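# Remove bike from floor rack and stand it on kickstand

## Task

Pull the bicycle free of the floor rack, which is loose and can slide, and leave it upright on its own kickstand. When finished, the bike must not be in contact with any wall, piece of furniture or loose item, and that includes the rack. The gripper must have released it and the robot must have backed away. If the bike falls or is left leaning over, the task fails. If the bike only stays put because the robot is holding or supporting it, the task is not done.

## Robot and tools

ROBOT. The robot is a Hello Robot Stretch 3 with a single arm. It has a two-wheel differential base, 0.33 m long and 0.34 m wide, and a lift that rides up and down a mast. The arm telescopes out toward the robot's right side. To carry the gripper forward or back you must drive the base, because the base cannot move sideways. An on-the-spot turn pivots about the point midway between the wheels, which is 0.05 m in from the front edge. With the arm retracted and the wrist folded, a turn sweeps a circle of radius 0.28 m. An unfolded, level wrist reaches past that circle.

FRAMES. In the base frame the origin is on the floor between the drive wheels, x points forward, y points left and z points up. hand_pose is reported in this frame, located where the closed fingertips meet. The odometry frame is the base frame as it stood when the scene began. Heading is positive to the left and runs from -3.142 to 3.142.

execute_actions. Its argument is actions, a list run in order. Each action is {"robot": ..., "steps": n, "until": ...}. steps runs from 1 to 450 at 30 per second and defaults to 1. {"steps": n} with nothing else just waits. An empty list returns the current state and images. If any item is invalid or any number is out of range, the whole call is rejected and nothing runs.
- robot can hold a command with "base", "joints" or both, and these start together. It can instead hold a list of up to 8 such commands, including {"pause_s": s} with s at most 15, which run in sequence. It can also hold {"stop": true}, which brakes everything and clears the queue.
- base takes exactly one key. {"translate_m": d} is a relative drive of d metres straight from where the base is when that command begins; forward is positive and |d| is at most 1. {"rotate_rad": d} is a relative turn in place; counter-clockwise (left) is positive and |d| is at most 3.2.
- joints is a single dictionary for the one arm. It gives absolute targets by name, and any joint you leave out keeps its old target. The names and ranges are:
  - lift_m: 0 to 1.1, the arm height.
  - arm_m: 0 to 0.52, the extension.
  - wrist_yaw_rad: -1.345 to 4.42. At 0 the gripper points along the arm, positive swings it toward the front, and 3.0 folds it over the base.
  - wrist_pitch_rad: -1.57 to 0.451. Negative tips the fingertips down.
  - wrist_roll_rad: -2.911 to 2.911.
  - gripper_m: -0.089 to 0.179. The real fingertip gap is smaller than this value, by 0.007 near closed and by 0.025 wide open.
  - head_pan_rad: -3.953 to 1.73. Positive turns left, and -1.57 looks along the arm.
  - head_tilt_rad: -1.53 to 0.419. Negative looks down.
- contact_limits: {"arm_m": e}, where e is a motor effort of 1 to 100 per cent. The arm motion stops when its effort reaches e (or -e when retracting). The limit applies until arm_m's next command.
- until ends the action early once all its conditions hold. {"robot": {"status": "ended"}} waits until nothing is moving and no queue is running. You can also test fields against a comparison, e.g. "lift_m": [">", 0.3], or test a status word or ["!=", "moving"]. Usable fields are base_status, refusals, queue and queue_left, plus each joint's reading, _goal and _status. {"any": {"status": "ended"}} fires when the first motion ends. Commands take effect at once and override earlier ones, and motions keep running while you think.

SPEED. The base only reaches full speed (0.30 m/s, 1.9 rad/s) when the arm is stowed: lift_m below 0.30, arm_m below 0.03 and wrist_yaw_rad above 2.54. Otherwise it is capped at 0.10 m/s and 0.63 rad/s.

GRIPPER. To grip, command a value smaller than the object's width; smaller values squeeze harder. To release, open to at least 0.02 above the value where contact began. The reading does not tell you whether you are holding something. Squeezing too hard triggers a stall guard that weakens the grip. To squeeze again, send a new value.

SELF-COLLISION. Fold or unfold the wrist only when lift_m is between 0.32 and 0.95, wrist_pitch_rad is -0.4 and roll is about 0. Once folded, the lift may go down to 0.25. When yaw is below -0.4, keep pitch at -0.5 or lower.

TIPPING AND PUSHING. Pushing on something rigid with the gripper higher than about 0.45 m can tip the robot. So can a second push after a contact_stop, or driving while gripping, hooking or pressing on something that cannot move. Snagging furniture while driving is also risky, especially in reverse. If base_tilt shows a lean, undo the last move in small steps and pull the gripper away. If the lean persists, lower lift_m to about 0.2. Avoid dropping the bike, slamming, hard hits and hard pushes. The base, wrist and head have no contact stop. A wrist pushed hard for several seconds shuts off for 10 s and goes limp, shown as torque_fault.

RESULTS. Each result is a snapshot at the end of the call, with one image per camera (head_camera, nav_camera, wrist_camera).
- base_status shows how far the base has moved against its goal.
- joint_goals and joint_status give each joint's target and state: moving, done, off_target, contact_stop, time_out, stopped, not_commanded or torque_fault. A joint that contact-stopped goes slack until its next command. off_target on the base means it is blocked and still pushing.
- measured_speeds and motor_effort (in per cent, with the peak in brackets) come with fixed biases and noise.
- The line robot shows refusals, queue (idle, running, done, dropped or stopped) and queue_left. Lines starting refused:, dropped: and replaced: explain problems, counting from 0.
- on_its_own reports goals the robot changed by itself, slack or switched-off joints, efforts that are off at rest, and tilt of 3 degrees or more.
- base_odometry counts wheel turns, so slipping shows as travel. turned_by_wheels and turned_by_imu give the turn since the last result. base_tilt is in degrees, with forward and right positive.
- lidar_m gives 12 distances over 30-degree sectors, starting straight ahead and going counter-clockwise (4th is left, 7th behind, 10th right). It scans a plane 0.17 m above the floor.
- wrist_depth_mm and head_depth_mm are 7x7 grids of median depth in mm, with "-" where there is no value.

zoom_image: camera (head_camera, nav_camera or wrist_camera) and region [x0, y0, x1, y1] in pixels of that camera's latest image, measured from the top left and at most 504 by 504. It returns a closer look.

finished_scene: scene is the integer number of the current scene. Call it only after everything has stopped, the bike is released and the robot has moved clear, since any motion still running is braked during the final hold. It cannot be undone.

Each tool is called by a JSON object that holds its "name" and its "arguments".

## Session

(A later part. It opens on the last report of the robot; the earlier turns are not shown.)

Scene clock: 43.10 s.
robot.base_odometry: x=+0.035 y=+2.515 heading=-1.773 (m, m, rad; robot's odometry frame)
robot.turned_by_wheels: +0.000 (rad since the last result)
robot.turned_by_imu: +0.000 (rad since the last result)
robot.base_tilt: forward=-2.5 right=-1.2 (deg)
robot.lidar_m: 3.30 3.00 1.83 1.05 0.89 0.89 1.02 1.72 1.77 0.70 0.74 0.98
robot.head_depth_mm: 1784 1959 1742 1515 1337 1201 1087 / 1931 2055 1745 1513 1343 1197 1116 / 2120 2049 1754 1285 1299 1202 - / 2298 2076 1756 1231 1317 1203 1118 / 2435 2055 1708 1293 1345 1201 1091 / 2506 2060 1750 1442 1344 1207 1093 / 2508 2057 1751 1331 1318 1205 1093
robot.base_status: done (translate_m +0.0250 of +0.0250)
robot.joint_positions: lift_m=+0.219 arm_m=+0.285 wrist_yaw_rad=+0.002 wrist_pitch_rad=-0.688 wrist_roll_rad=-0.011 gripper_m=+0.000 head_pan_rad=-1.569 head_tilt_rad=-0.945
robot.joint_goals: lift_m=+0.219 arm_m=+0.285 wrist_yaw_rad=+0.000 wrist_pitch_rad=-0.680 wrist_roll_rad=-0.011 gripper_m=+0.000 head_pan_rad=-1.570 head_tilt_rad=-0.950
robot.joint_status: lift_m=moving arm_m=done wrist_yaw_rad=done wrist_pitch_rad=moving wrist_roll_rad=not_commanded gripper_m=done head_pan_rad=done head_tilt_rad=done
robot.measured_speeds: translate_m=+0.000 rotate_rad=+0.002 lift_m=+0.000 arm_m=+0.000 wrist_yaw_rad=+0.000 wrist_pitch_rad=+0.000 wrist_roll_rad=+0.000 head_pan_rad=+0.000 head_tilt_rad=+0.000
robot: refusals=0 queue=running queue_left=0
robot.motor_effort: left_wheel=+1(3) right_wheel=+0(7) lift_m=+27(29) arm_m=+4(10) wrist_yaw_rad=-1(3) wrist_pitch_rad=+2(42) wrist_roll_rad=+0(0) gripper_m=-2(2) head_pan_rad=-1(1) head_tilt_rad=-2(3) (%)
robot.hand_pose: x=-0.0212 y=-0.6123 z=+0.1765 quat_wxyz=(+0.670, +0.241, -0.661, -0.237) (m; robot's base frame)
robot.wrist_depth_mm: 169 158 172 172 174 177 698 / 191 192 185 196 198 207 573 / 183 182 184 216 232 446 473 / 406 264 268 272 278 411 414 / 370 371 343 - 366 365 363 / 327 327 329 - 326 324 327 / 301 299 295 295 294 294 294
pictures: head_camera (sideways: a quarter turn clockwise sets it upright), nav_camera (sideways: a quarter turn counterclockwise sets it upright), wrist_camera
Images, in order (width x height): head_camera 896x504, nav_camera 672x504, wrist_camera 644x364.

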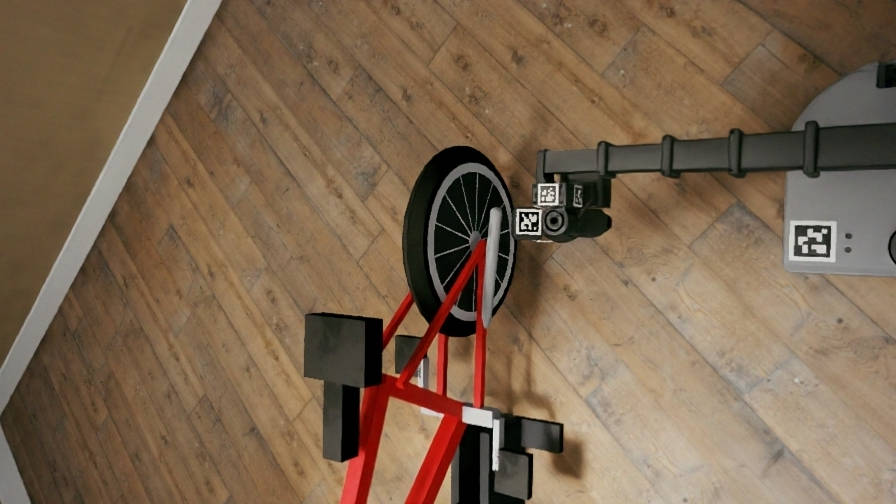

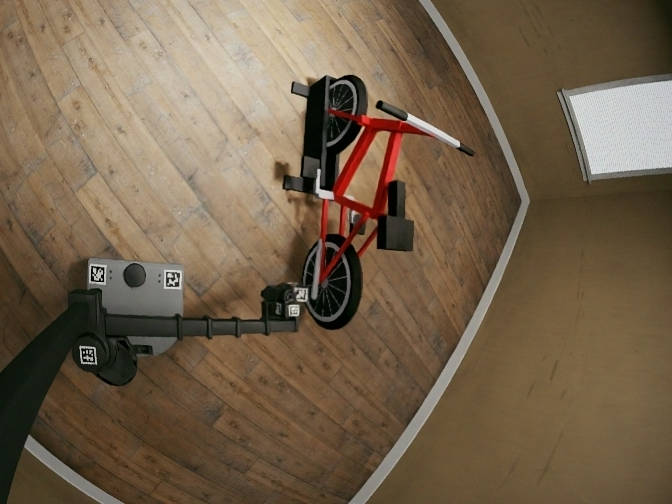

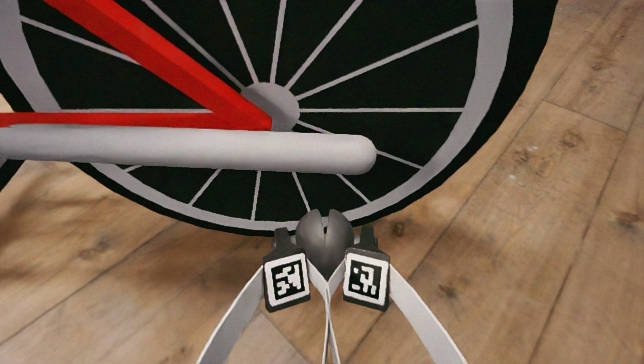

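{"name": "execute_actions", "arguments": {"actions": [{"robot":[{"joints":{"arm_m":0.16}},{"joints":{"lift_m":0.055,"wrist_pitch_rad":0.1,"wrist_roll_rad":1.57,"gripper_m":0.08},"base":{"translate_m":-0.01}},{"joints":{"arm_m":0.245}}],"steps":250,"until":{"robot":{"status":"ended"}}}]}}

Scene clock: 49.30 s.
robot.base_odometry: x=+0.037 y=+2.525 heading=-1.773 (m, m, rad; robot's odometry frame)
robot.turned_by_wheels: +0.000 (rad since the last result)
robot.turned_by_imu: +0.000 (rad since the last result)
robot.base_tilt: forward=-2.4 right=-1.1 (deg)
robot.lidar_m: 3.28 3.01 1.84 1.04 0.89 0.88 1.01 1.71 1.76 0.70 0.73 0.99
robot.head_depth_mm: 1765 1941 1747 1511 1342 1200 1089 / 1927 2033 1732 1516 1336 1200 1116 / 2112 2061 1749 1281 1366 1190 - / 2297 2063 1745 1228 1341 1202 1122 / 2419 2056 1704 1241 1339 1200 1094 / 2490 2073 1750 1440 1347 1208 1089 / 2518 2069 1753 1285 1318 1205 1096
robot.base_status: done (translate_m -0.0100 of -0.0100)
robot.joint_positions: lift_m=+0.055 arm_m=+0.245 wrist_yaw_rad=+0.001 wrist_pitch_rad=+0.077 wrist_roll_rad=+1.566 gripper_m=+0.080 head_pan_rad=-1.569 head_tilt_rad=-0.945
robot.joint_goals: lift_m=+0.055 arm_m=+0.245 wrist_yaw_rad=+0.000 wrist_pitch_rad=+0.100 wrist_roll_rad=+1.570 gripper_m=+0.080 head_pan_rad=-1.570 head_tilt_rad=-0.950
robot.joint_status: lift_m=done arm_m=done wrist_yaw_rad=done wrist_pitch_rad=done wrist_roll_rad=done gripper_m=done head_pan_rad=done head_tilt_rad=done
robot.measured_speeds: translate_m=+0.000 rotate_rad=+0.000 lift_m=+0.000 arm_m=+0.000 wrist_yaw_rad=+0.000 wrist_pitch_rad=+0.000 wrist_roll_rad=+0.000 head_pan_rad=+0.000 head_tilt_rad=+0.000
robot: refusals=0 queue=done queue_left=0
robot.motor_effort: left_wheel=+0(6) right_wheel=+1(4) lift_m=+27(27) arm_m=+5(6) wrist_yaw_rad=+0(1) wrist_pitch_rad=+8(8) wrist_roll_rad=+2(5) gripper_m=+1(79) head_pan_rad=+0(0) head_tilt_rad=-1(3) (%)
robot.hand_pose: x=-0.0210 y=-0.6470 z=+0.1893 quat_wxyz=(+0.003, +0.001, -0.999, +0.038) (m; robot's base frame)
robot.wrist_depth_mm: - - - 216 469 326 211 / - - 214 208 205 267 213 / - 235 219 214 210 207 212 / - 231 226 219 213 210 211 / - 236 231 219 219 216 214 / - 244 240 226 230 221 215 / - - 245 210 234 230 215
pictures: head_camera (sideways: a quarter turn clockwise sets it upright), nav_camera (sideways: a quarter turn counterclockwise sets it upright), wrist_camera
Images, in order (width x height): head_camera 896x504, nav_camera 672x504, wrist_camera 644x364.

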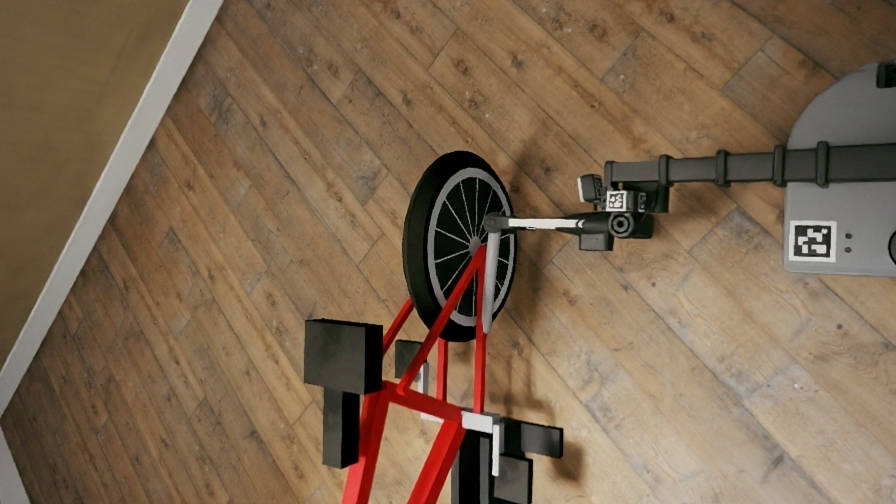

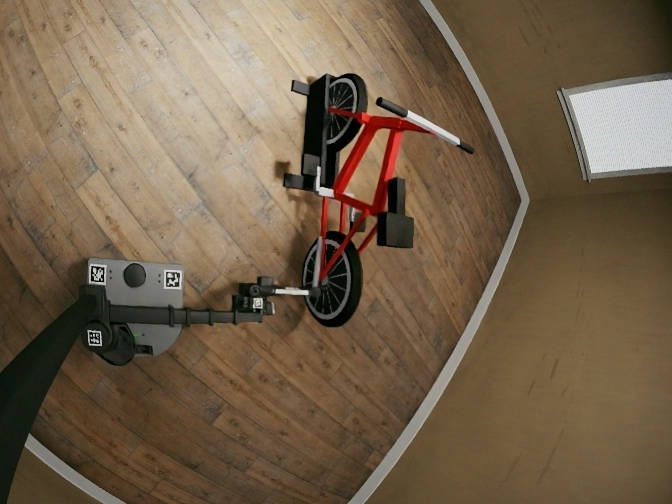

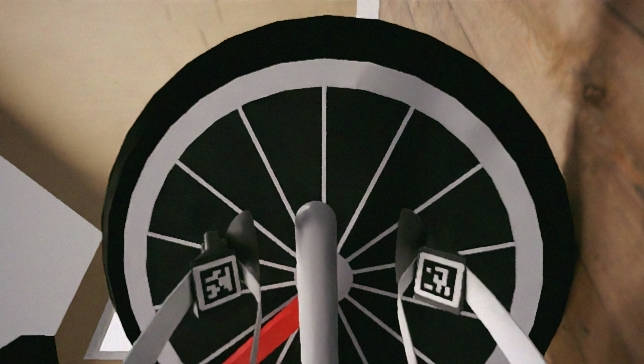

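{"name": "execute_actions", "arguments": {"actions": [{"robot":[{"joints":{"arm_m":0.258}},{"joints":{"gripper_m":-0.03}},{"joints":{"wrist_pitch_rad":-0.2}}],"steps":120,"until":{"robot":{"status":"ended"}}}]}}

Scene clock: 52.23 s.
robot.base_odometry: x=+0.037 y=+2.525 heading=-1.773 (m, m, rad; robot's odometry frame)
robot.turned_by_wheels: +0.000 (rad since the last result)
robot.turned_by_imu: +0.000 (rad since the last result)
robot.base_tilt: forward=-2.3 right=-1.2 (deg)
robot.lidar_m: 3.31 3.00 1.84 1.04 0.89 0.88 1.01 1.71 1.76 0.70 0.73 0.99
robot.head_depth_mm: 1780 1946 1740 1519 1341 1198 1096 / 1931 2027 1738 1516 1340 1204 1123 / 2100 2054 1757 1339 1369 1202 - / 2283 2056 1754 1235 1359 1203 1125 / 2432 2070 1720 1238 1344 1205 1092 / 2501 2068 1751 1439 1339 1202 1091 / 2518 2049 1759 1285 1332 1207 1096
robot.base_status: done (translate_m -0.0100 of -0.0100)
robot.joint_positions: lift_m=+0.056 arm_m=+0.258 wrist_yaw_rad=+0.001 wrist_pitch_rad=-0.011 wrist_roll_rad=+1.566 gripper_m=-0.029 head_pan_rad=-1.569 head_tilt_rad=-0.945
robot.joint_goals: lift_m=+0.055 arm_m=+0.258 wrist_yaw_rad=+0.000 wrist_pitch_rad=-0.200 wrist_roll_rad=+1.570 gripper_m=-0.030 head_pan_rad=-1.570 head_tilt_rad=-0.950
robot.joint_status: lift_m=done arm_m=done wrist_yaw_rad=done wrist_pitch_rad=off_target wrist_roll_rad=done gripper_m=done head_pan_rad=done head_tilt_rad=done
robot.measured_speeds: translate_m=+0.000 rotate_rad=+0.000 lift_m=+0.000 arm_m=+0.000 wrist_yaw_rad=+0.000 wrist_pitch_rad=+0.000 wrist_roll_rad=+0.000 head_pan_rad=+0.000 head_tilt_rad=+0.000
robot: refusals=0 queue=dropped queue_left=0
robot.on_its_own: wrist_pitch_rad is at rest, and its effort (-68) is outside its rest range (-20 to +32)
robot.motor_effort: left_wheel=+0(1) right_wheel=+1(1) lift_m=+16(27) arm_m=+5(6) wrist_yaw_rad=-1(1) wrist_pitch_rad=-68(68) wrist_roll_rad=+2(2) gripper_m=-29(93) head_pan_rad=-1(1) head_tilt_rad=-3(2) (%)
robot.hand_pose: x=-0.0212 y=-0.6586 z=+0.1671 quat_wxyz=(+0.003, +0.000, -1.000, -0.006) (m; robot's base frame)
robot.wrist_depth_mm: - - 205 200 413 274 187 / - 201 195 196 198 259 188 / - 202 202 201 202 219 189 / - 205 207 205 208 209 189 / 233 210 211 184 213 214 190 / - 216 217 160 219 219 193 / - 222 220 221 224 225 194
pictures: head_camera (sideways: a quarter turn clockwise sets it upright), nav_camera (sideways: a quarter turn counterclockwise sets it upright), wrist_camera
Images, in order (width x height): head_camera 896x504, nav_camera 672x504, wrist_camera 644x364.

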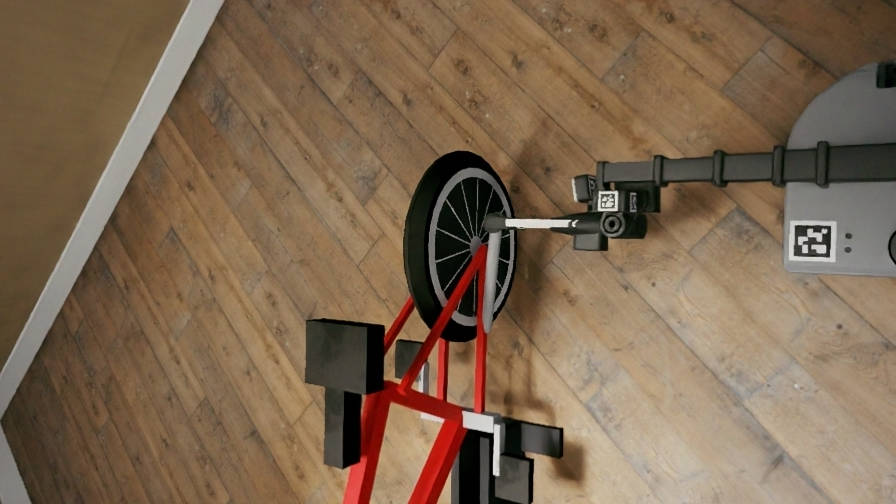

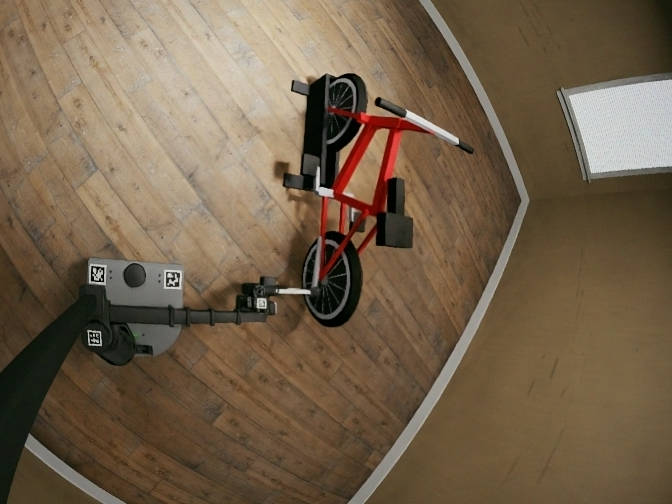

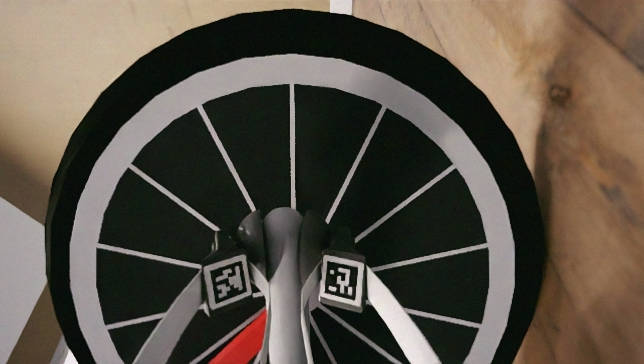

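{"name": "execute_actions", "arguments": {"actions": [{"robot":{"joints":{"arm_m":0.225,"wrist_pitch_rad":-0.05,"lift_m":0.03}},"steps":40,"until":{"robot":{"status":"ended"}}}]}}

Scene clock: 53.53 s.
robot.base_odometry: x=+0.037 y=+2.525 heading=-1.773 (m, m, rad; robot's odometry frame)
robot.turned_by_wheels: +0.000 (rad since the last result)
robot.turned_by_imu: +0.000 (rad since the last result)
robot.base_tilt: forward=-2.4 right=-1.3 (deg)
robot.lidar_m: 3.30 3.00 1.84 1.04 0.88 0.89 1.01 1.70 1.76 0.70 0.73 0.98
robot.head_depth_mm: 1772 1955 1733 1519 1335 1202 1088 / 1942 2039 1744 1512 1343 1204 1120 / 2120 2062 1744 1335 1361 1180 - / 2305 2066 1751 1222 1341 1202 1116 / 2441 2067 1713 1239 1339 1206 1092 / 2490 2070 1742 1290 1339 1206 1093 / 2500 2059 1758 1331 1329 1203 1091
robot.base_status: done (translate_m -0.0100 of -0.0100)
robot.joint_positions: lift_m=+0.057 arm_m=+0.226 wrist_yaw_rad=+0.012 wrist_pitch_rad=-0.005 wrist_roll_rad=+1.574 gripper_m=-0.029 head_pan_rad=-1.569 head_tilt_rad=-0.945
robot.joint_goals: lift_m=+0.057 arm_m=+0.225 wrist_yaw_rad=+0.000 wrist_pitch_rad=-0.050 wrist_roll_rad=+1.570 gripper_m=-0.030 head_pan_rad=-1.570 head_tilt_rad=-0.950
robot.joint_status: lift_m=contact_stop arm_m=done wrist_yaw_rad=done wrist_pitch_rad=done wrist_roll_rad=done gripper_m=done head_pan_rad=done head_tilt_rad=done
robot.measured_speeds: translate_m=+0.000 rotate_rad=+0.000 lift_m=+0.001 arm_m=+0.000 wrist_yaw_rad=+0.000 wrist_pitch_rad=+0.000 wrist_roll_rad=+0.000 head_pan_rad=+0.000 head_tilt_rad=+0.000
robot: refusals=0 queue=dropped queue_left=0
robot.on_its_own: lift_m is slack since a contact_stop, until your next command for it (your +0.030 is given up)
robot.motor_effort: left_wheel=+2(3) right_wheel=-5(5) lift_m=+29(29) arm_m=-8(9) wrist_yaw_rad=-10(9) wrist_pitch_rad=-17(68) wrist_roll_rad=-2(2) gripper_m=-19(30) head_pan_rad=-1(2) head_tilt_rad=-3(2) (%)
robot.hand_pose: x=-0.0184 y=-0.6267 z=+0.1704 quat_wxyz=(-0.001, +0.006, -1.000, -0.003) (m; robot's base frame)
robot.wrist_depth_mm: - - - 230 458 269 186 / - 236 222 223 228 272 187 / - 224 226 229 229 244 187 / - 231 233 234 237 241 189 / - 238 241 159 244 246 191 / - 244 246 174 251 253 191 / - 252 251 253 261 266 195
pictures: head_camera (sideways: a quarter turn clockwise sets it upright), nav_camera (sideways: a quarter turn counterclockwise sets it upright), wrist_camera
Images, in order (width x height): head_camera 896x504, nav_camera 672x504, wrist_camera 644x364.

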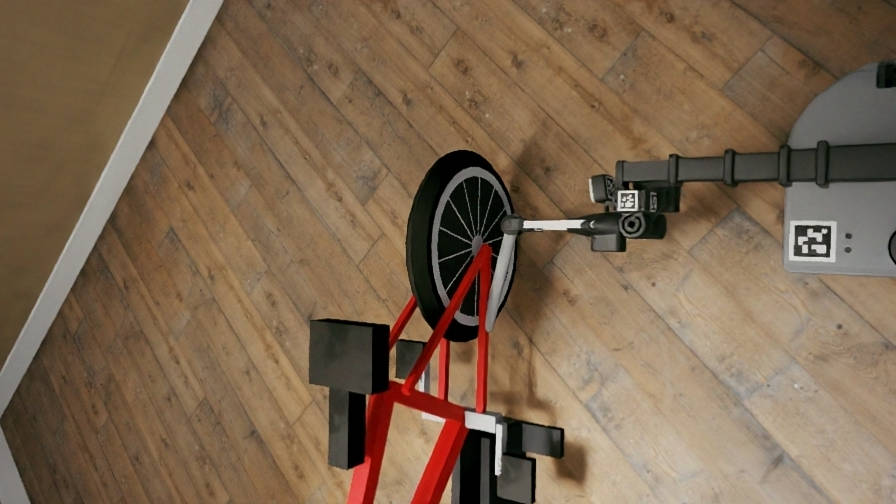

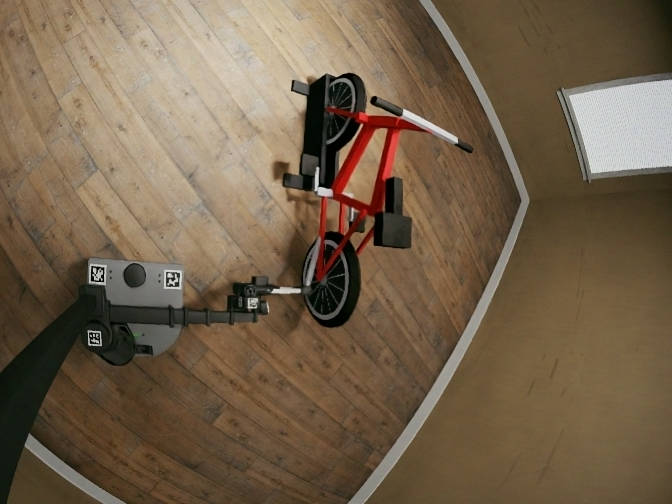

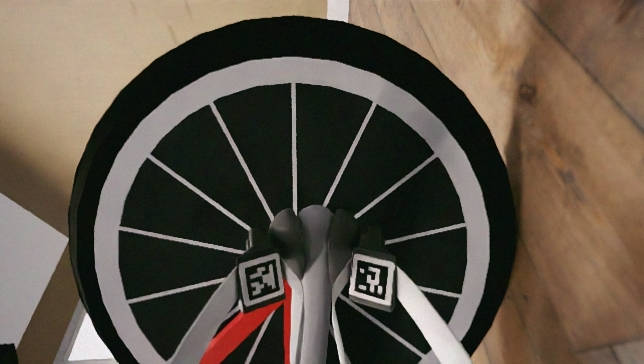

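It swings outward and down. Continue.

{"name": "execute_actions", "arguments": {"actions": [{"robot":[{"joints":{"arm_m":0.195,"wrist_pitch_rad":-0.2,"lift_m":0.057},"base":{"translate_m":0.02}},{"joints":{"arm_m":0.175,"wrist_pitch_rad":-0.35},"base":{"translate_m":0.03}}],"steps":90,"until":{"robot":{"status":"ended"}}}]}}

Scene clock: 54.80 s.
robot.base_odometry: x=+0.033 y=+2.506 heading=-1.773 (m, m, rad; robot's odometry frame)
robot.turned_by_wheels: +0.000 (rad since the last result)
robot.turned_by_imu: -0.001 (rad since the last result)
robot.base_tilt: forward=-2.5 right=-1.3 (deg)
robot.lidar_m: 3.26 2.99 1.83 1.06 0.90 0.90 1.03 1.73 1.78 0.61 0.74 0.98
robot.head_depth_mm: 1783 1953 1742 1514 1337 1200 1091 / 1956 2064 1739 1514 1337 1201 1116 / 2129 2058 1751 1274 1353 1183 - / 2297 2068 1744 1221 1344 1193 1123 / 2426 2061 1682 1287 1341 1204 1093 / 2503 2058 1748 1290 1343 1204 1089 / 2516 2063 1740 1287 1327 1206 1096
robot.base_status: done (translate_m +0.0200 of +0.0200)
robot.joint_positions: lift_m=+0.057 arm_m=+0.195 wrist_yaw_rad=-0.016 wrist_pitch_rad=-0.115 wrist_roll_rad=+1.588 gripper_m=-0.029 head_pan_rad=-1.569 head_tilt_rad=-0.945
robot.joint_goals: lift_m=+0.057 arm_m=+0.195 wrist_yaw_rad=+0.000 wrist_pitch_rad=-0.200 wrist_roll_rad=+1.570 gripper_m=-0.030 head_pan_rad=-1.570 head_tilt_rad=-0.950
robot.joint_status: lift_m=done arm_m=done wrist_yaw_rad=done wrist_pitch_rad=off_target wrist_roll_rad=done gripper_m=done head_pan_rad=done head_tilt_rad=done
robot.measured_speeds: translate_m=+0.000 rotate_rad=+0.000 lift_m=+0.000 arm_m=+0.000 wrist_yaw_rad=+0.000 wrist_pitch_rad=+0.000 wrist_roll_rad=+0.000 head_pan_rad=+0.000 head_tilt_rad=+0.000
robot: refusals=0 queue=dropped queue_left=0
robot.on_its_own: wrist_yaw_rad is at rest, and its effort (+14) is outside its rest range (-12 to +12); wrist_pitch_rad is at rest, and its effort (-31) is outside its rest range (-20 to +32)
robot.motor_effort: left_wheel=-4(8) right_wheel=+7(12) lift_m=+22(29) arm_m=-5(8) wrist_yaw_rad=+14(19) wrist_pitch_rad=-31(44) wrist_roll_rad=-7(7) gripper_m=-22(23) head_pan_rad=-1(0) head_tilt_rad=-2(3) (%)
robot.hand_pose: x=-0.0253 y=-0.5921 z=+0.1424 quat_wxyz=(-0.009, -0.008, -0.998, -0.058) (m; robot's base frame)
robot.wrist_depth_mm: - - 260 644 354 214 155 / - 243 250 262 325 219 156 / - 247 253 269 287 223 159 / 248 250 260 271 283 226 160 / 252 257 265 162 294 228 161 / 257 262 266 181 301 232 164 / - 264 274 292 307 238 166
pictures: head_camera (sideways: a quarter turn clockwise sets it upright), nav_camera (sideways: a quarter turn counterclockwise sets it upright), wrist_camera
dropped: robot: command 0 of its queue: wrist_pitch_rad: off_target
Images, in order (width x height): head_camera 896x504, nav_camera 672x504, wrist_camera 644x364.

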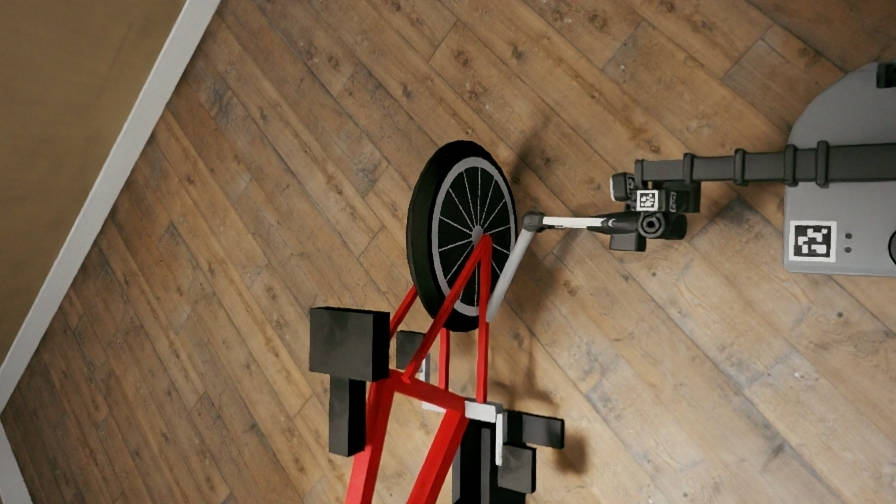

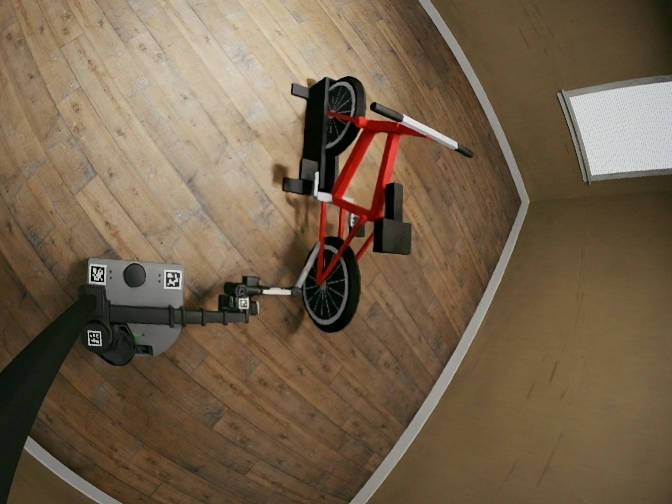

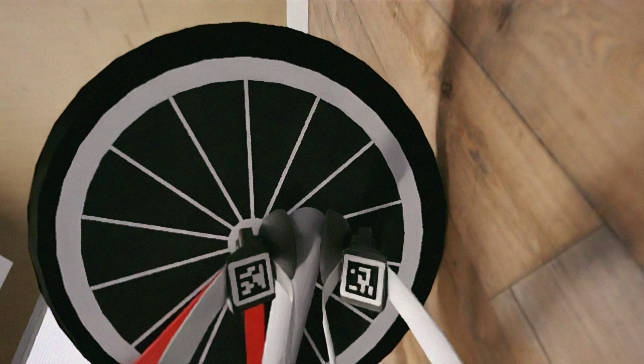

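{"name": "execute_actions", "arguments": {"actions": [{"robot":{"joints":{"arm_m":0.16,"wrist_pitch_rad":-0.25},"base":{"translate_m":0.03}},"steps":50,"until":{"robot":{"status":"ended"}}},{"robot":{"joints":{"arm_m":0.14,"wrist_pitch_rad":-0.33},"base":{"translate_m":0.04}},"steps":50,"until":{"robot":{"status":"ended"}}}]}}

Scene clock: 57.77 s.
robot.base_odometry: x=+0.018 y=+2.437 heading=-1.773 (m, m, rad; robot's odometry frame)
robot.turned_by_wheels: +0.000 (rad since the last result)
robot.turned_by_imu: +0.000 (rad since the last result)
robot.base_tilt: forward=-2.5 right=-1.3 (deg)
robot.lidar_m: 3.20 2.94 1.95 1.11 0.95 0.95 1.08 1.83 1.83 0.61 0.85 0.98
robot.head_depth_mm: 1834 1988 1747 1518 1341 1202 1090 / 1989 2053 1746 1489 1332 1202 1119 / 2195 2060 1752 1214 1343 1213 - / 2342 2065 1750 1226 1337 1184 1120 / 2462 2063 1051 1286 1341 1202 1095 / 2515 2065 1766 1285 1339 1204 1091 / 2499 2067 1755 1286 1344 1208 1098
robot.base_status: done (translate_m +0.0400 of +0.0400)
robot.joint_positions: lift_m=+0.057 arm_m=+0.140 wrist_yaw_rad=-0.013 wrist_pitch_rad=-0.299 wrist_roll_rad=+1.596 gripper_m=-0.029 head_pan_rad=-1.569 head_tilt_rad=-0.945
robot.joint_goals: lift_m=+0.057 arm_m=+0.140 wrist_yaw_rad=+0.000 wrist_pitch_rad=-0.330 wrist_roll_rad=+1.570 gripper_m=-0.030 head_pan_rad=-1.570 head_tilt_rad=-0.950
robot.joint_status: lift_m=done arm_m=done wrist_yaw_rad=done wrist_pitch_rad=done wrist_roll_rad=done gripper_m=done head_pan_rad=done head_tilt_rad=done
robot.measured_speeds: translate_m=+0.000 rotate_rad=+0.000 lift_m=+0.000 arm_m=+0.000 wrist_yaw_rad=+0.000 wrist_pitch_rad=+0.000 wrist_roll_rad=+0.000 head_pan_rad=+0.000 head_tilt_rad=+0.000
robot: refusals=0 queue=done queue_left=0
robot.motor_effort: left_wheel=-4(12) right_wheel=+7(21) lift_m=+22(23) arm_m=+4(6) wrist_yaw_rad=+11(31) wrist_pitch_rad=-12(39) wrist_roll_rad=-11(11) gripper_m=-21(23) head_pan_rad=-1(1) head_tilt_rad=-3(2) (%)
robot.hand_pose: x=-0.0246 y=-0.5224 z=+0.0973 quat_wxyz=(-0.013, -0.009, -0.989, -0.149) (m; robot's base frame)
robot.wrist_depth_mm: 260 280 301 363 223 156 120 / 267 282 306 333 231 161 122 / 269 286 310 342 237 162 124 / 271 283 318 345 246 165 126 / 279 283 321 347 239 169 127 / 276 298 319 404 225 172 130 / - 308 - 553 288 175 132
pictures: head_camera (sideways: a quarter turn clockwise sets it upright), nav_camera (sideways: a quarter turn counterclockwise sets it upright), wrist_camera
Images, in order (width x height): head_camera 896x504, nav_camera 672x504, wrist_camera 644x364.

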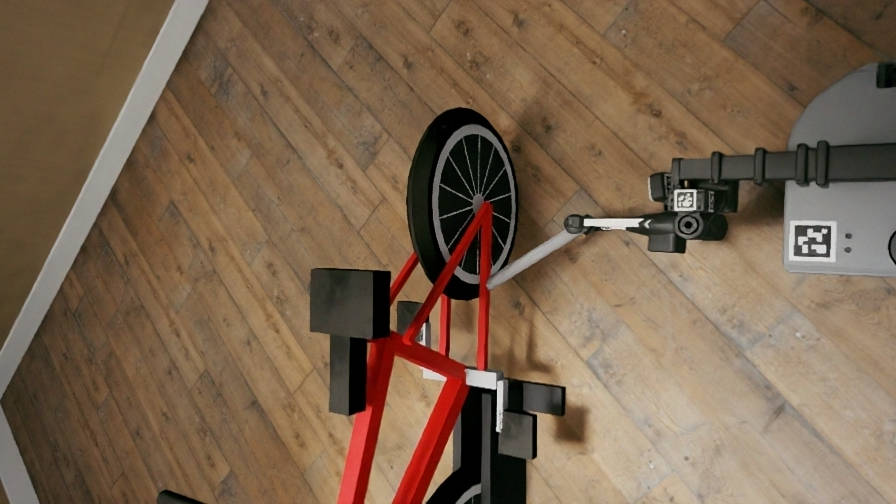

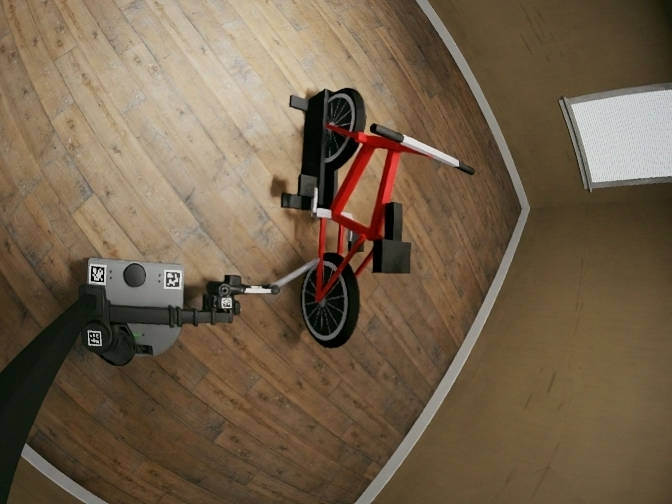

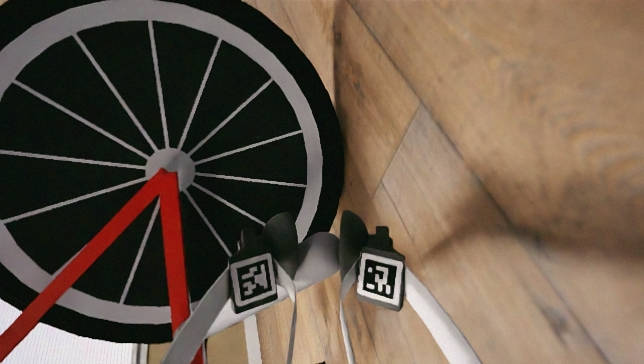

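Probably past centre. A bit further, then open.

{"name": "execute_actions", "arguments": {"actions": [{"robot":{"joints":{"arm_m":0.135,"wrist_pitch_rad":-0.4},"base":{"translate_m":0.06}},"steps":50,"until":{"robot":{"status":"ended"}}},{"robot":[{"joints":{"gripper_m":0.08}},{"joints":{"arm_m":0.03}}],"steps":150,"until":{"robot":{"status":"ended"}}}]}}

Scene clock: 62.30 s.
robot.base_odometry: x=+0.006 y=+2.378 heading=-1.773 (m, m, rad; robot's odometry frame)
robot.turned_by_wheels: +0.000 (rad since the last result)
robot.turned_by_imu: +0.000 (rad since the last result)
robot.base_tilt: forward=-2.4 right=-1.4 (deg)
robot.lidar_m: 3.16 2.90 2.04 1.17 0.99 0.99 1.14 1.86 1.87 0.72 0.82 0.97
robot.head_depth_mm: 1889 2009 1747 1515 1336 1198 1090 / 2029 2051 1744 1268 1344 1201 1122 / 2236 2069 1747 1211 1338 1215 - / 2358 2067 1676 1234 1341 1221 1104 / 2523 2062 1743 1281 1337 1202 1092 / 2518 2056 1760 1329 1323 1203 1096 / 2510 2007 1658 1238 1344 1210 1090
robot.base_status: done (translate_m +0.0600 of +0.0600)
robot.joint_positions: lift_m=+0.057 arm_m=+0.062 wrist_yaw_rad=+0.001 wrist_pitch_rad=-0.389 wrist_roll_rad=+1.580 gripper_m=+0.080 head_pan_rad=-1.569 head_tilt_rad=-0.945
robot.joint_goals: lift_m=+0.057 arm_m=+0.062 wrist_yaw_rad=+0.000 wrist_pitch_rad=-0.400 wrist_roll_rad=+1.570 gripper_m=+0.080 head_pan_rad=-1.570 head_tilt_rad=-0.950
robot.joint_status: lift_m=done arm_m=contact_stop wrist_yaw_rad=done wrist_pitch_rad=done wrist_roll_rad=done gripper_m=done head_pan_rad=done head_tilt_rad=done
robot.measured_speeds: translate_m=+0.000 rotate_rad=+0.000 lift_m=+0.001 arm_m=+0.015 wrist_yaw_rad=+0.020 wrist_pitch_rad=-0.024 wrist_roll_rad=+0.000 head_pan_rad=+0.000 head_tilt_rad=+0.000
robot: refusals=0 queue=dropped queue_left=0
robot.on_its_own: arm_m is slack since a contact_stop, until your next command for it (your +0.030 is given up)
robot.motor_effort: left_wheel=+0(8) right_wheel=+1(14) lift_m=+17(29) arm_m=-16(31) wrist_yaw_rad=-1(12) wrist_pitch_rad=-4(22) wrist_roll_rad=-4(11) gripper_m=+1(80) head_pan_rad=-1(0) head_tilt_rad=-2(2) (%)
robot.hand_pose: x=-0.0212 y=-0.4352 z=+0.0765 quat_wxyz=(-0.004, -0.001, -0.981, -0.194) (m; robot's base frame)
robot.wrist_depth_mm: 311 339 372 310 193 140 110 / 315 344 381 320 197 142 111 / 322 343 386 336 202 145 113 / 322 352 396 346 207 148 114 / 336 356 406 365 240 150 117 / - 497 262 375 247 148 118 / - - - 335 222 163 120
pictures: head_camera (sideways: a quarter turn clockwise sets it upright), nav_camera (sideways: a quarter turn counterclockwise sets it upright), wrist_camera
ARM HIT: the arm struck its own base hard.
Images, in order (width x height): head_camera 896x504, nav_camera 672x504, wrist_camera 644x364.

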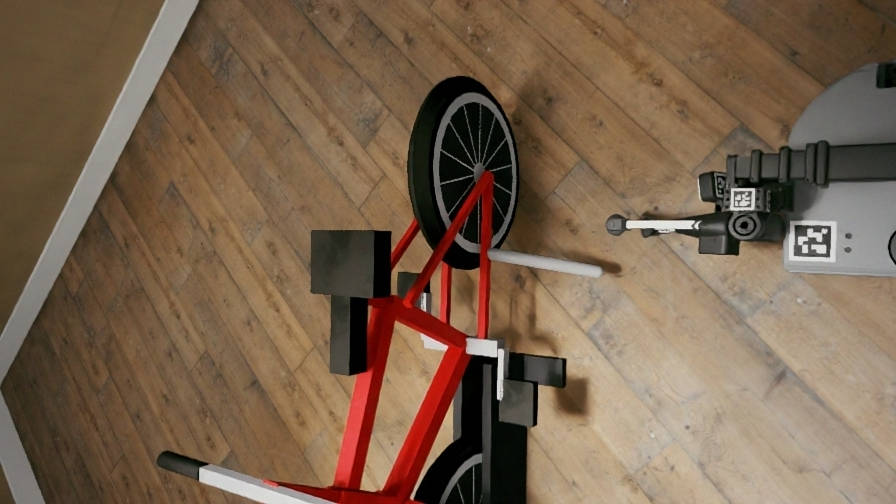

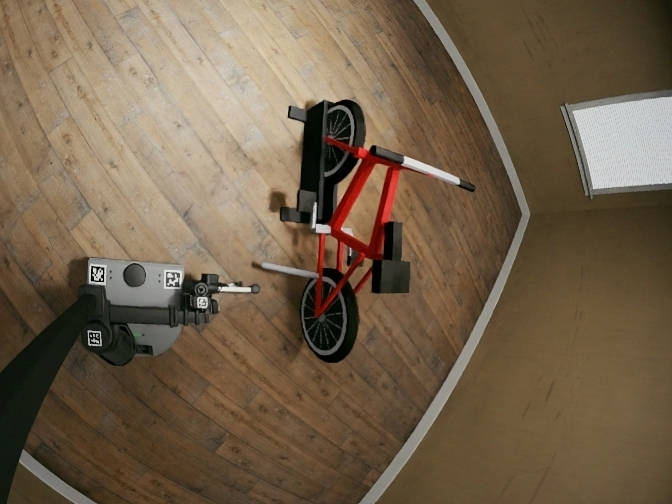

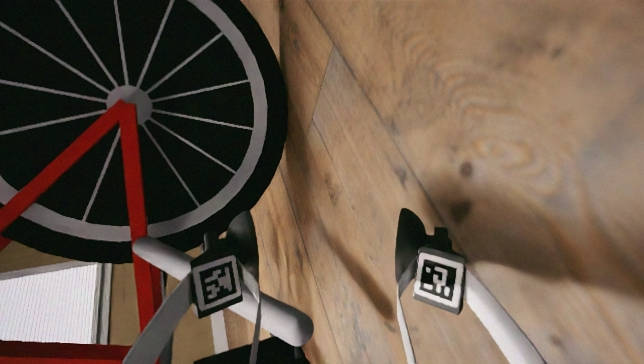

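{"name": "execute_actions", "arguments": {"actions": [{"robot":[{"joints":{"lift_m":0.4,"arm_m":0.07,"wrist_pitch_rad":0.02,"wrist_roll_rad":1.57},"base":{"translate_m":0.3}},{"joints":{"arm_m":0.17}}],"steps":250,"until":{"robot":{"status":"ended"}}}]}}

Scene clock: 68.60 s.
robot.base_odometry: x=-0.054 y=+2.084 heading=-1.773 (m, m, rad; robot's odometry frame)
robot.turned_by_wheels: +0.000 (rad since the last result)
robot.turned_by_imu: +0.000 (rad since the last result)
robot.base_tilt: forward=-2.3 right=-1.2 (deg)
robot.lidar_m: 2.93 2.69 2.46 1.42 1.21 1.21 1.38 2.07 0.66 0.71 0.72 2.56
robot.head_depth_mm: 2082 2056 1748 1194 1335 1199 1088 / 2278 2055 1737 1258 1337 1202 - / 2393 2049 1753 1228 - 1198 - / 2496 2048 1007 1312 1322 1202 1119 / 2503 2063 1748 1221 1346 1207 1090 / 2528 2071 1745 1227 1345 1203 1091 / 2432 2062 1754 1306 1341 1205 1094
robot.base_status: done (translate_m +0.3000 of +0.3000)
robot.joint_positions: lift_m=+0.400 arm_m=+0.170 wrist_yaw_rad=+0.001 wrist_pitch_rad=-0.002 wrist_roll_rad=+1.580 gripper_m=+0.080 head_pan_rad=-1.569 head_tilt_rad=-0.945
robot.joint_goals: lift_m=+0.400 arm_m=+0.170 wrist_yaw_rad=+0.000 wrist_pitch_rad=+0.020 wrist_roll_rad=+1.570 gripper_m=+0.080 head_pan_rad=-1.570 head_tilt_rad=-0.950
robot.joint_status: lift_m=done arm_m=done wrist_yaw_rad=done wrist_pitch_rad=done wrist_roll_rad=done gripper_m=done head_pan_rad=done head_tilt_rad=done
robot.measured_speeds: translate_m=+0.000 rotate_rad=+0.000 lift_m=+0.000 arm_m=+0.000 wrist_yaw_rad=+0.000 wrist_pitch_rad=+0.000 wrist_roll_rad=+0.000 head_pan_rad=+0.000 head_tilt_rad=+0.000
robot: refusals=0 queue=done queue_left=0
robot.motor_effort: left_wheel=-1(5) right_wheel=+1(6) lift_m=+33(35) arm_m=+5(8) wrist_yaw_rad=+0(1) wrist_pitch_rad=+8(8) wrist_roll_rad=-4(4) gripper_m=+0(1) head_pan_rad=-1(0) head_tilt_rad=-3(2) (%)
robot.hand_pose: x=-0.0212 y=-0.5708 z=+0.5137 quat_wxyz=(-0.004, +0.000, -1.000, -0.001) (m; robot's base frame)
robot.wrist_depth_mm: - - - 277 279 701 486 / - - - 282 - 288 346 / - - - 293 - 801 296 / - - - - - 828 306 / - - - - - 320 373 / - 308 317 - - 698 365 / - - - 319 324 334 321
pictures: head_camera (sideways: a quarter turn clockwise sets it upright), nav_camera (sideways: a quarter turn counterclockwise sets it upright), wrist_camera
Images, in order (width x height): head_camera 896x504, nav_camera 672x504, wrist_camera 644x364.

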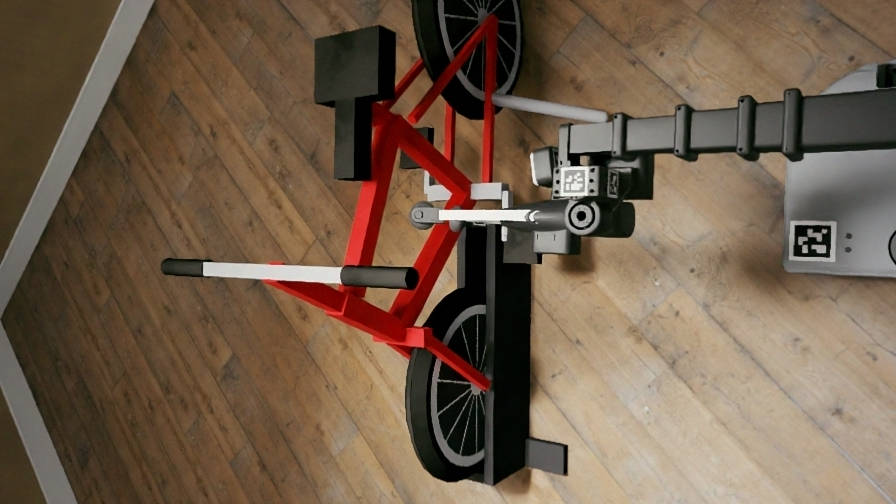

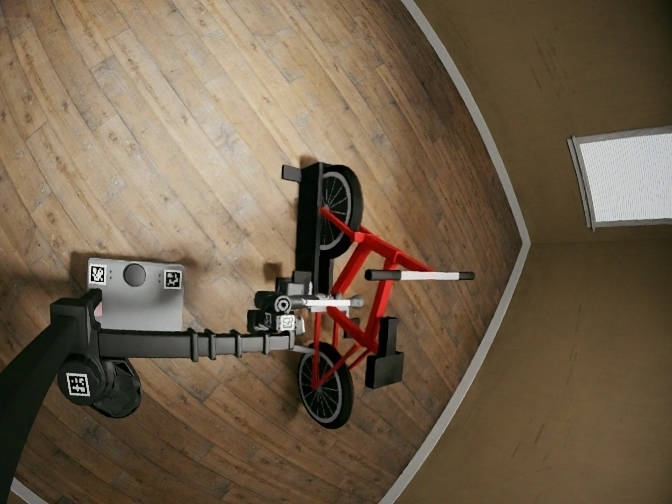

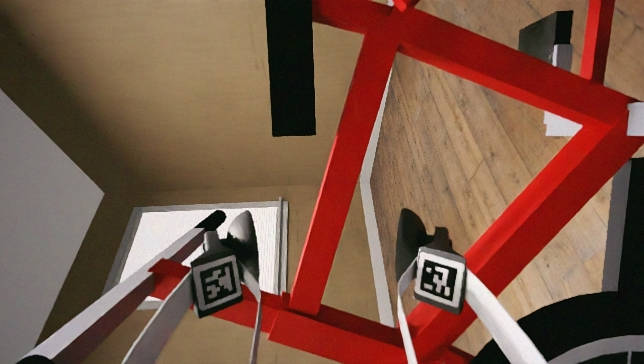

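{"name": "execute_actions", "arguments": {"actions": [{"robot":[{"joints":{"arm_m":0.295,"wrist_roll_rad":1.8}},{"joints":{"gripper_m":-0.02}},{"base":{"translate_m":-0.2}}],"steps":250,"until":{"robot":{"status":"ended"}}}]}}

Scene clock: 75.37 s.
robot.base_odometry: x=-0.014 y=+2.280 heading=-1.773 (m, m, rad; robot's odometry frame)
robot.turned_by_wheels: +0.000 (rad since the last result)
robot.turned_by_imu: +0.000 (rad since the last result)
robot.base_tilt: forward=-2.3 right=-1.3 (deg)
robot.lidar_m: 3.09 2.83 2.19 1.25 1.07 1.06 1.22 1.93 0.67 0.71 0.72 2.70
robot.head_depth_mm: 1946 2054 1740 1202 1344 1198 1087 / 2120 2051 1752 1229 1322 1211 - / 2289 2056 1750 1281 1317 1197 - / 2431 2053 1332 1315 1317 1198 1124 / 2514 2063 1750 1224 1348 1201 1093 / 2510 2070 1747 1232 1346 1202 1091 / 2515 2060 1750 1316 1343 1201 1093
robot.base_status: done (translate_m -0.2000 of -0.2000)
robot.joint_positions: lift_m=+0.400 arm_m=+0.295 wrist_yaw_rad=+0.000 wrist_pitch_rad=-0.034 wrist_roll_rad=+1.809 gripper_m=-0.019 head_pan_rad=-1.569 head_tilt_rad=-0.945
robot.joint_goals: lift_m=+0.400 arm_m=+0.295 wrist_yaw_rad=+0.000 wrist_pitch_rad=+0.020 wrist_roll_rad=+1.800 gripper_m=-0.020 head_pan_rad=-1.570 head_tilt_rad=-0.950
robot.joint_status: lift_m=done arm_m=done wrist_yaw_rad=done wrist_pitch_rad=done wrist_roll_rad=done gripper_m=done head_pan_rad=done head_tilt_rad=done
robot.measured_speeds: translate_m=+0.000 rotate_rad=+0.000 lift_m=+0.000 arm_m=+0.000 wrist_yaw_rad=+0.000 wrist_pitch_rad=+0.000 wrist_roll_rad=+0.000 head_pan_rad=+0.000 head_tilt_rad=+0.000
robot: refusals=0 queue=done queue_left=0
robot.motor_effort: left_wheel=-1(7) right_wheel=+1(17) lift_m=+33(33) arm_m=+4(6) wrist_yaw_rad=+0(24) wrist_pitch_rad=+19(19) wrist_roll_rad=-4(6) gripper_m=-14(91) head_pan_rad=-1(0) head_tilt_rad=-2(3) (%)
robot.hand_pose: x=-0.0212 y=-0.6949 z=+0.5056 quat_wxyz=(-0.118, -0.002, -0.993, -0.017) (m; robot's base frame)
robot.wrist_depth_mm: - - 157 166 - 673 267 / - - 161 169 - 723 512 / - - 164 173 - 764 533 / - - - 177 - 814 550 / - - - 181 - 889 205 / - - - 187 - 954 194 / - - - 192 - 226 198
pictures: head_camera (sideways: a quarter turn clockwise sets it upright), nav_camera (sideways: a quarter turn counterclockwise sets it upright), wrist_camera
Images, in order (width x height): head_camera 896x504, nav_camera 672x504, wrist_camera 644x364.

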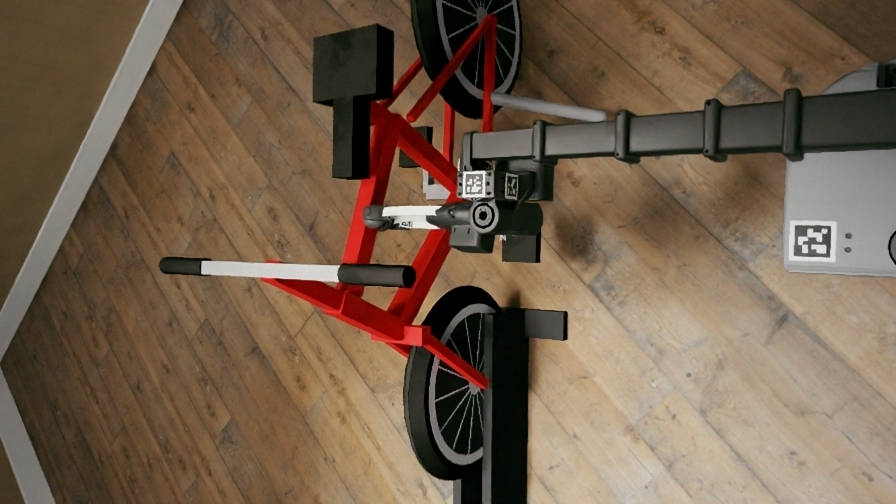

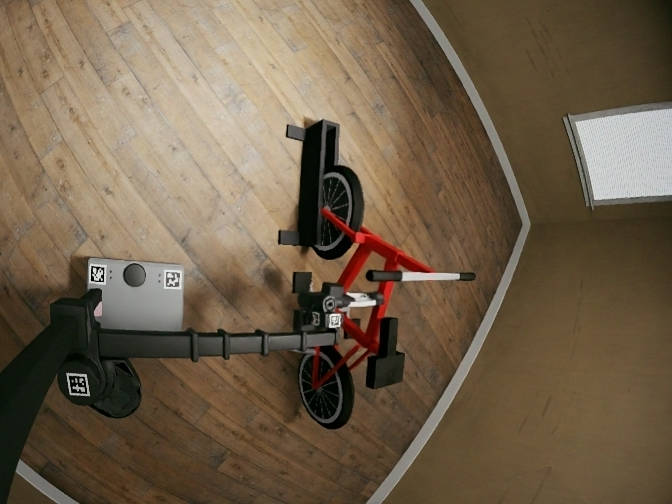

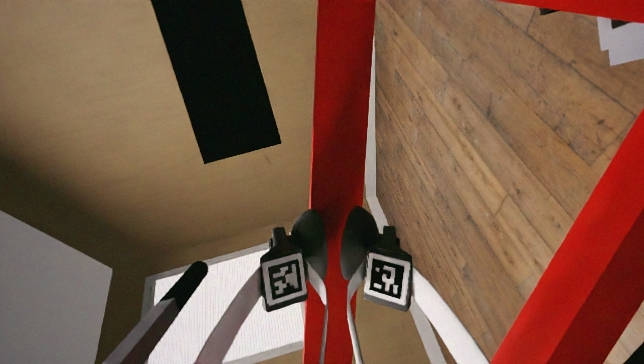

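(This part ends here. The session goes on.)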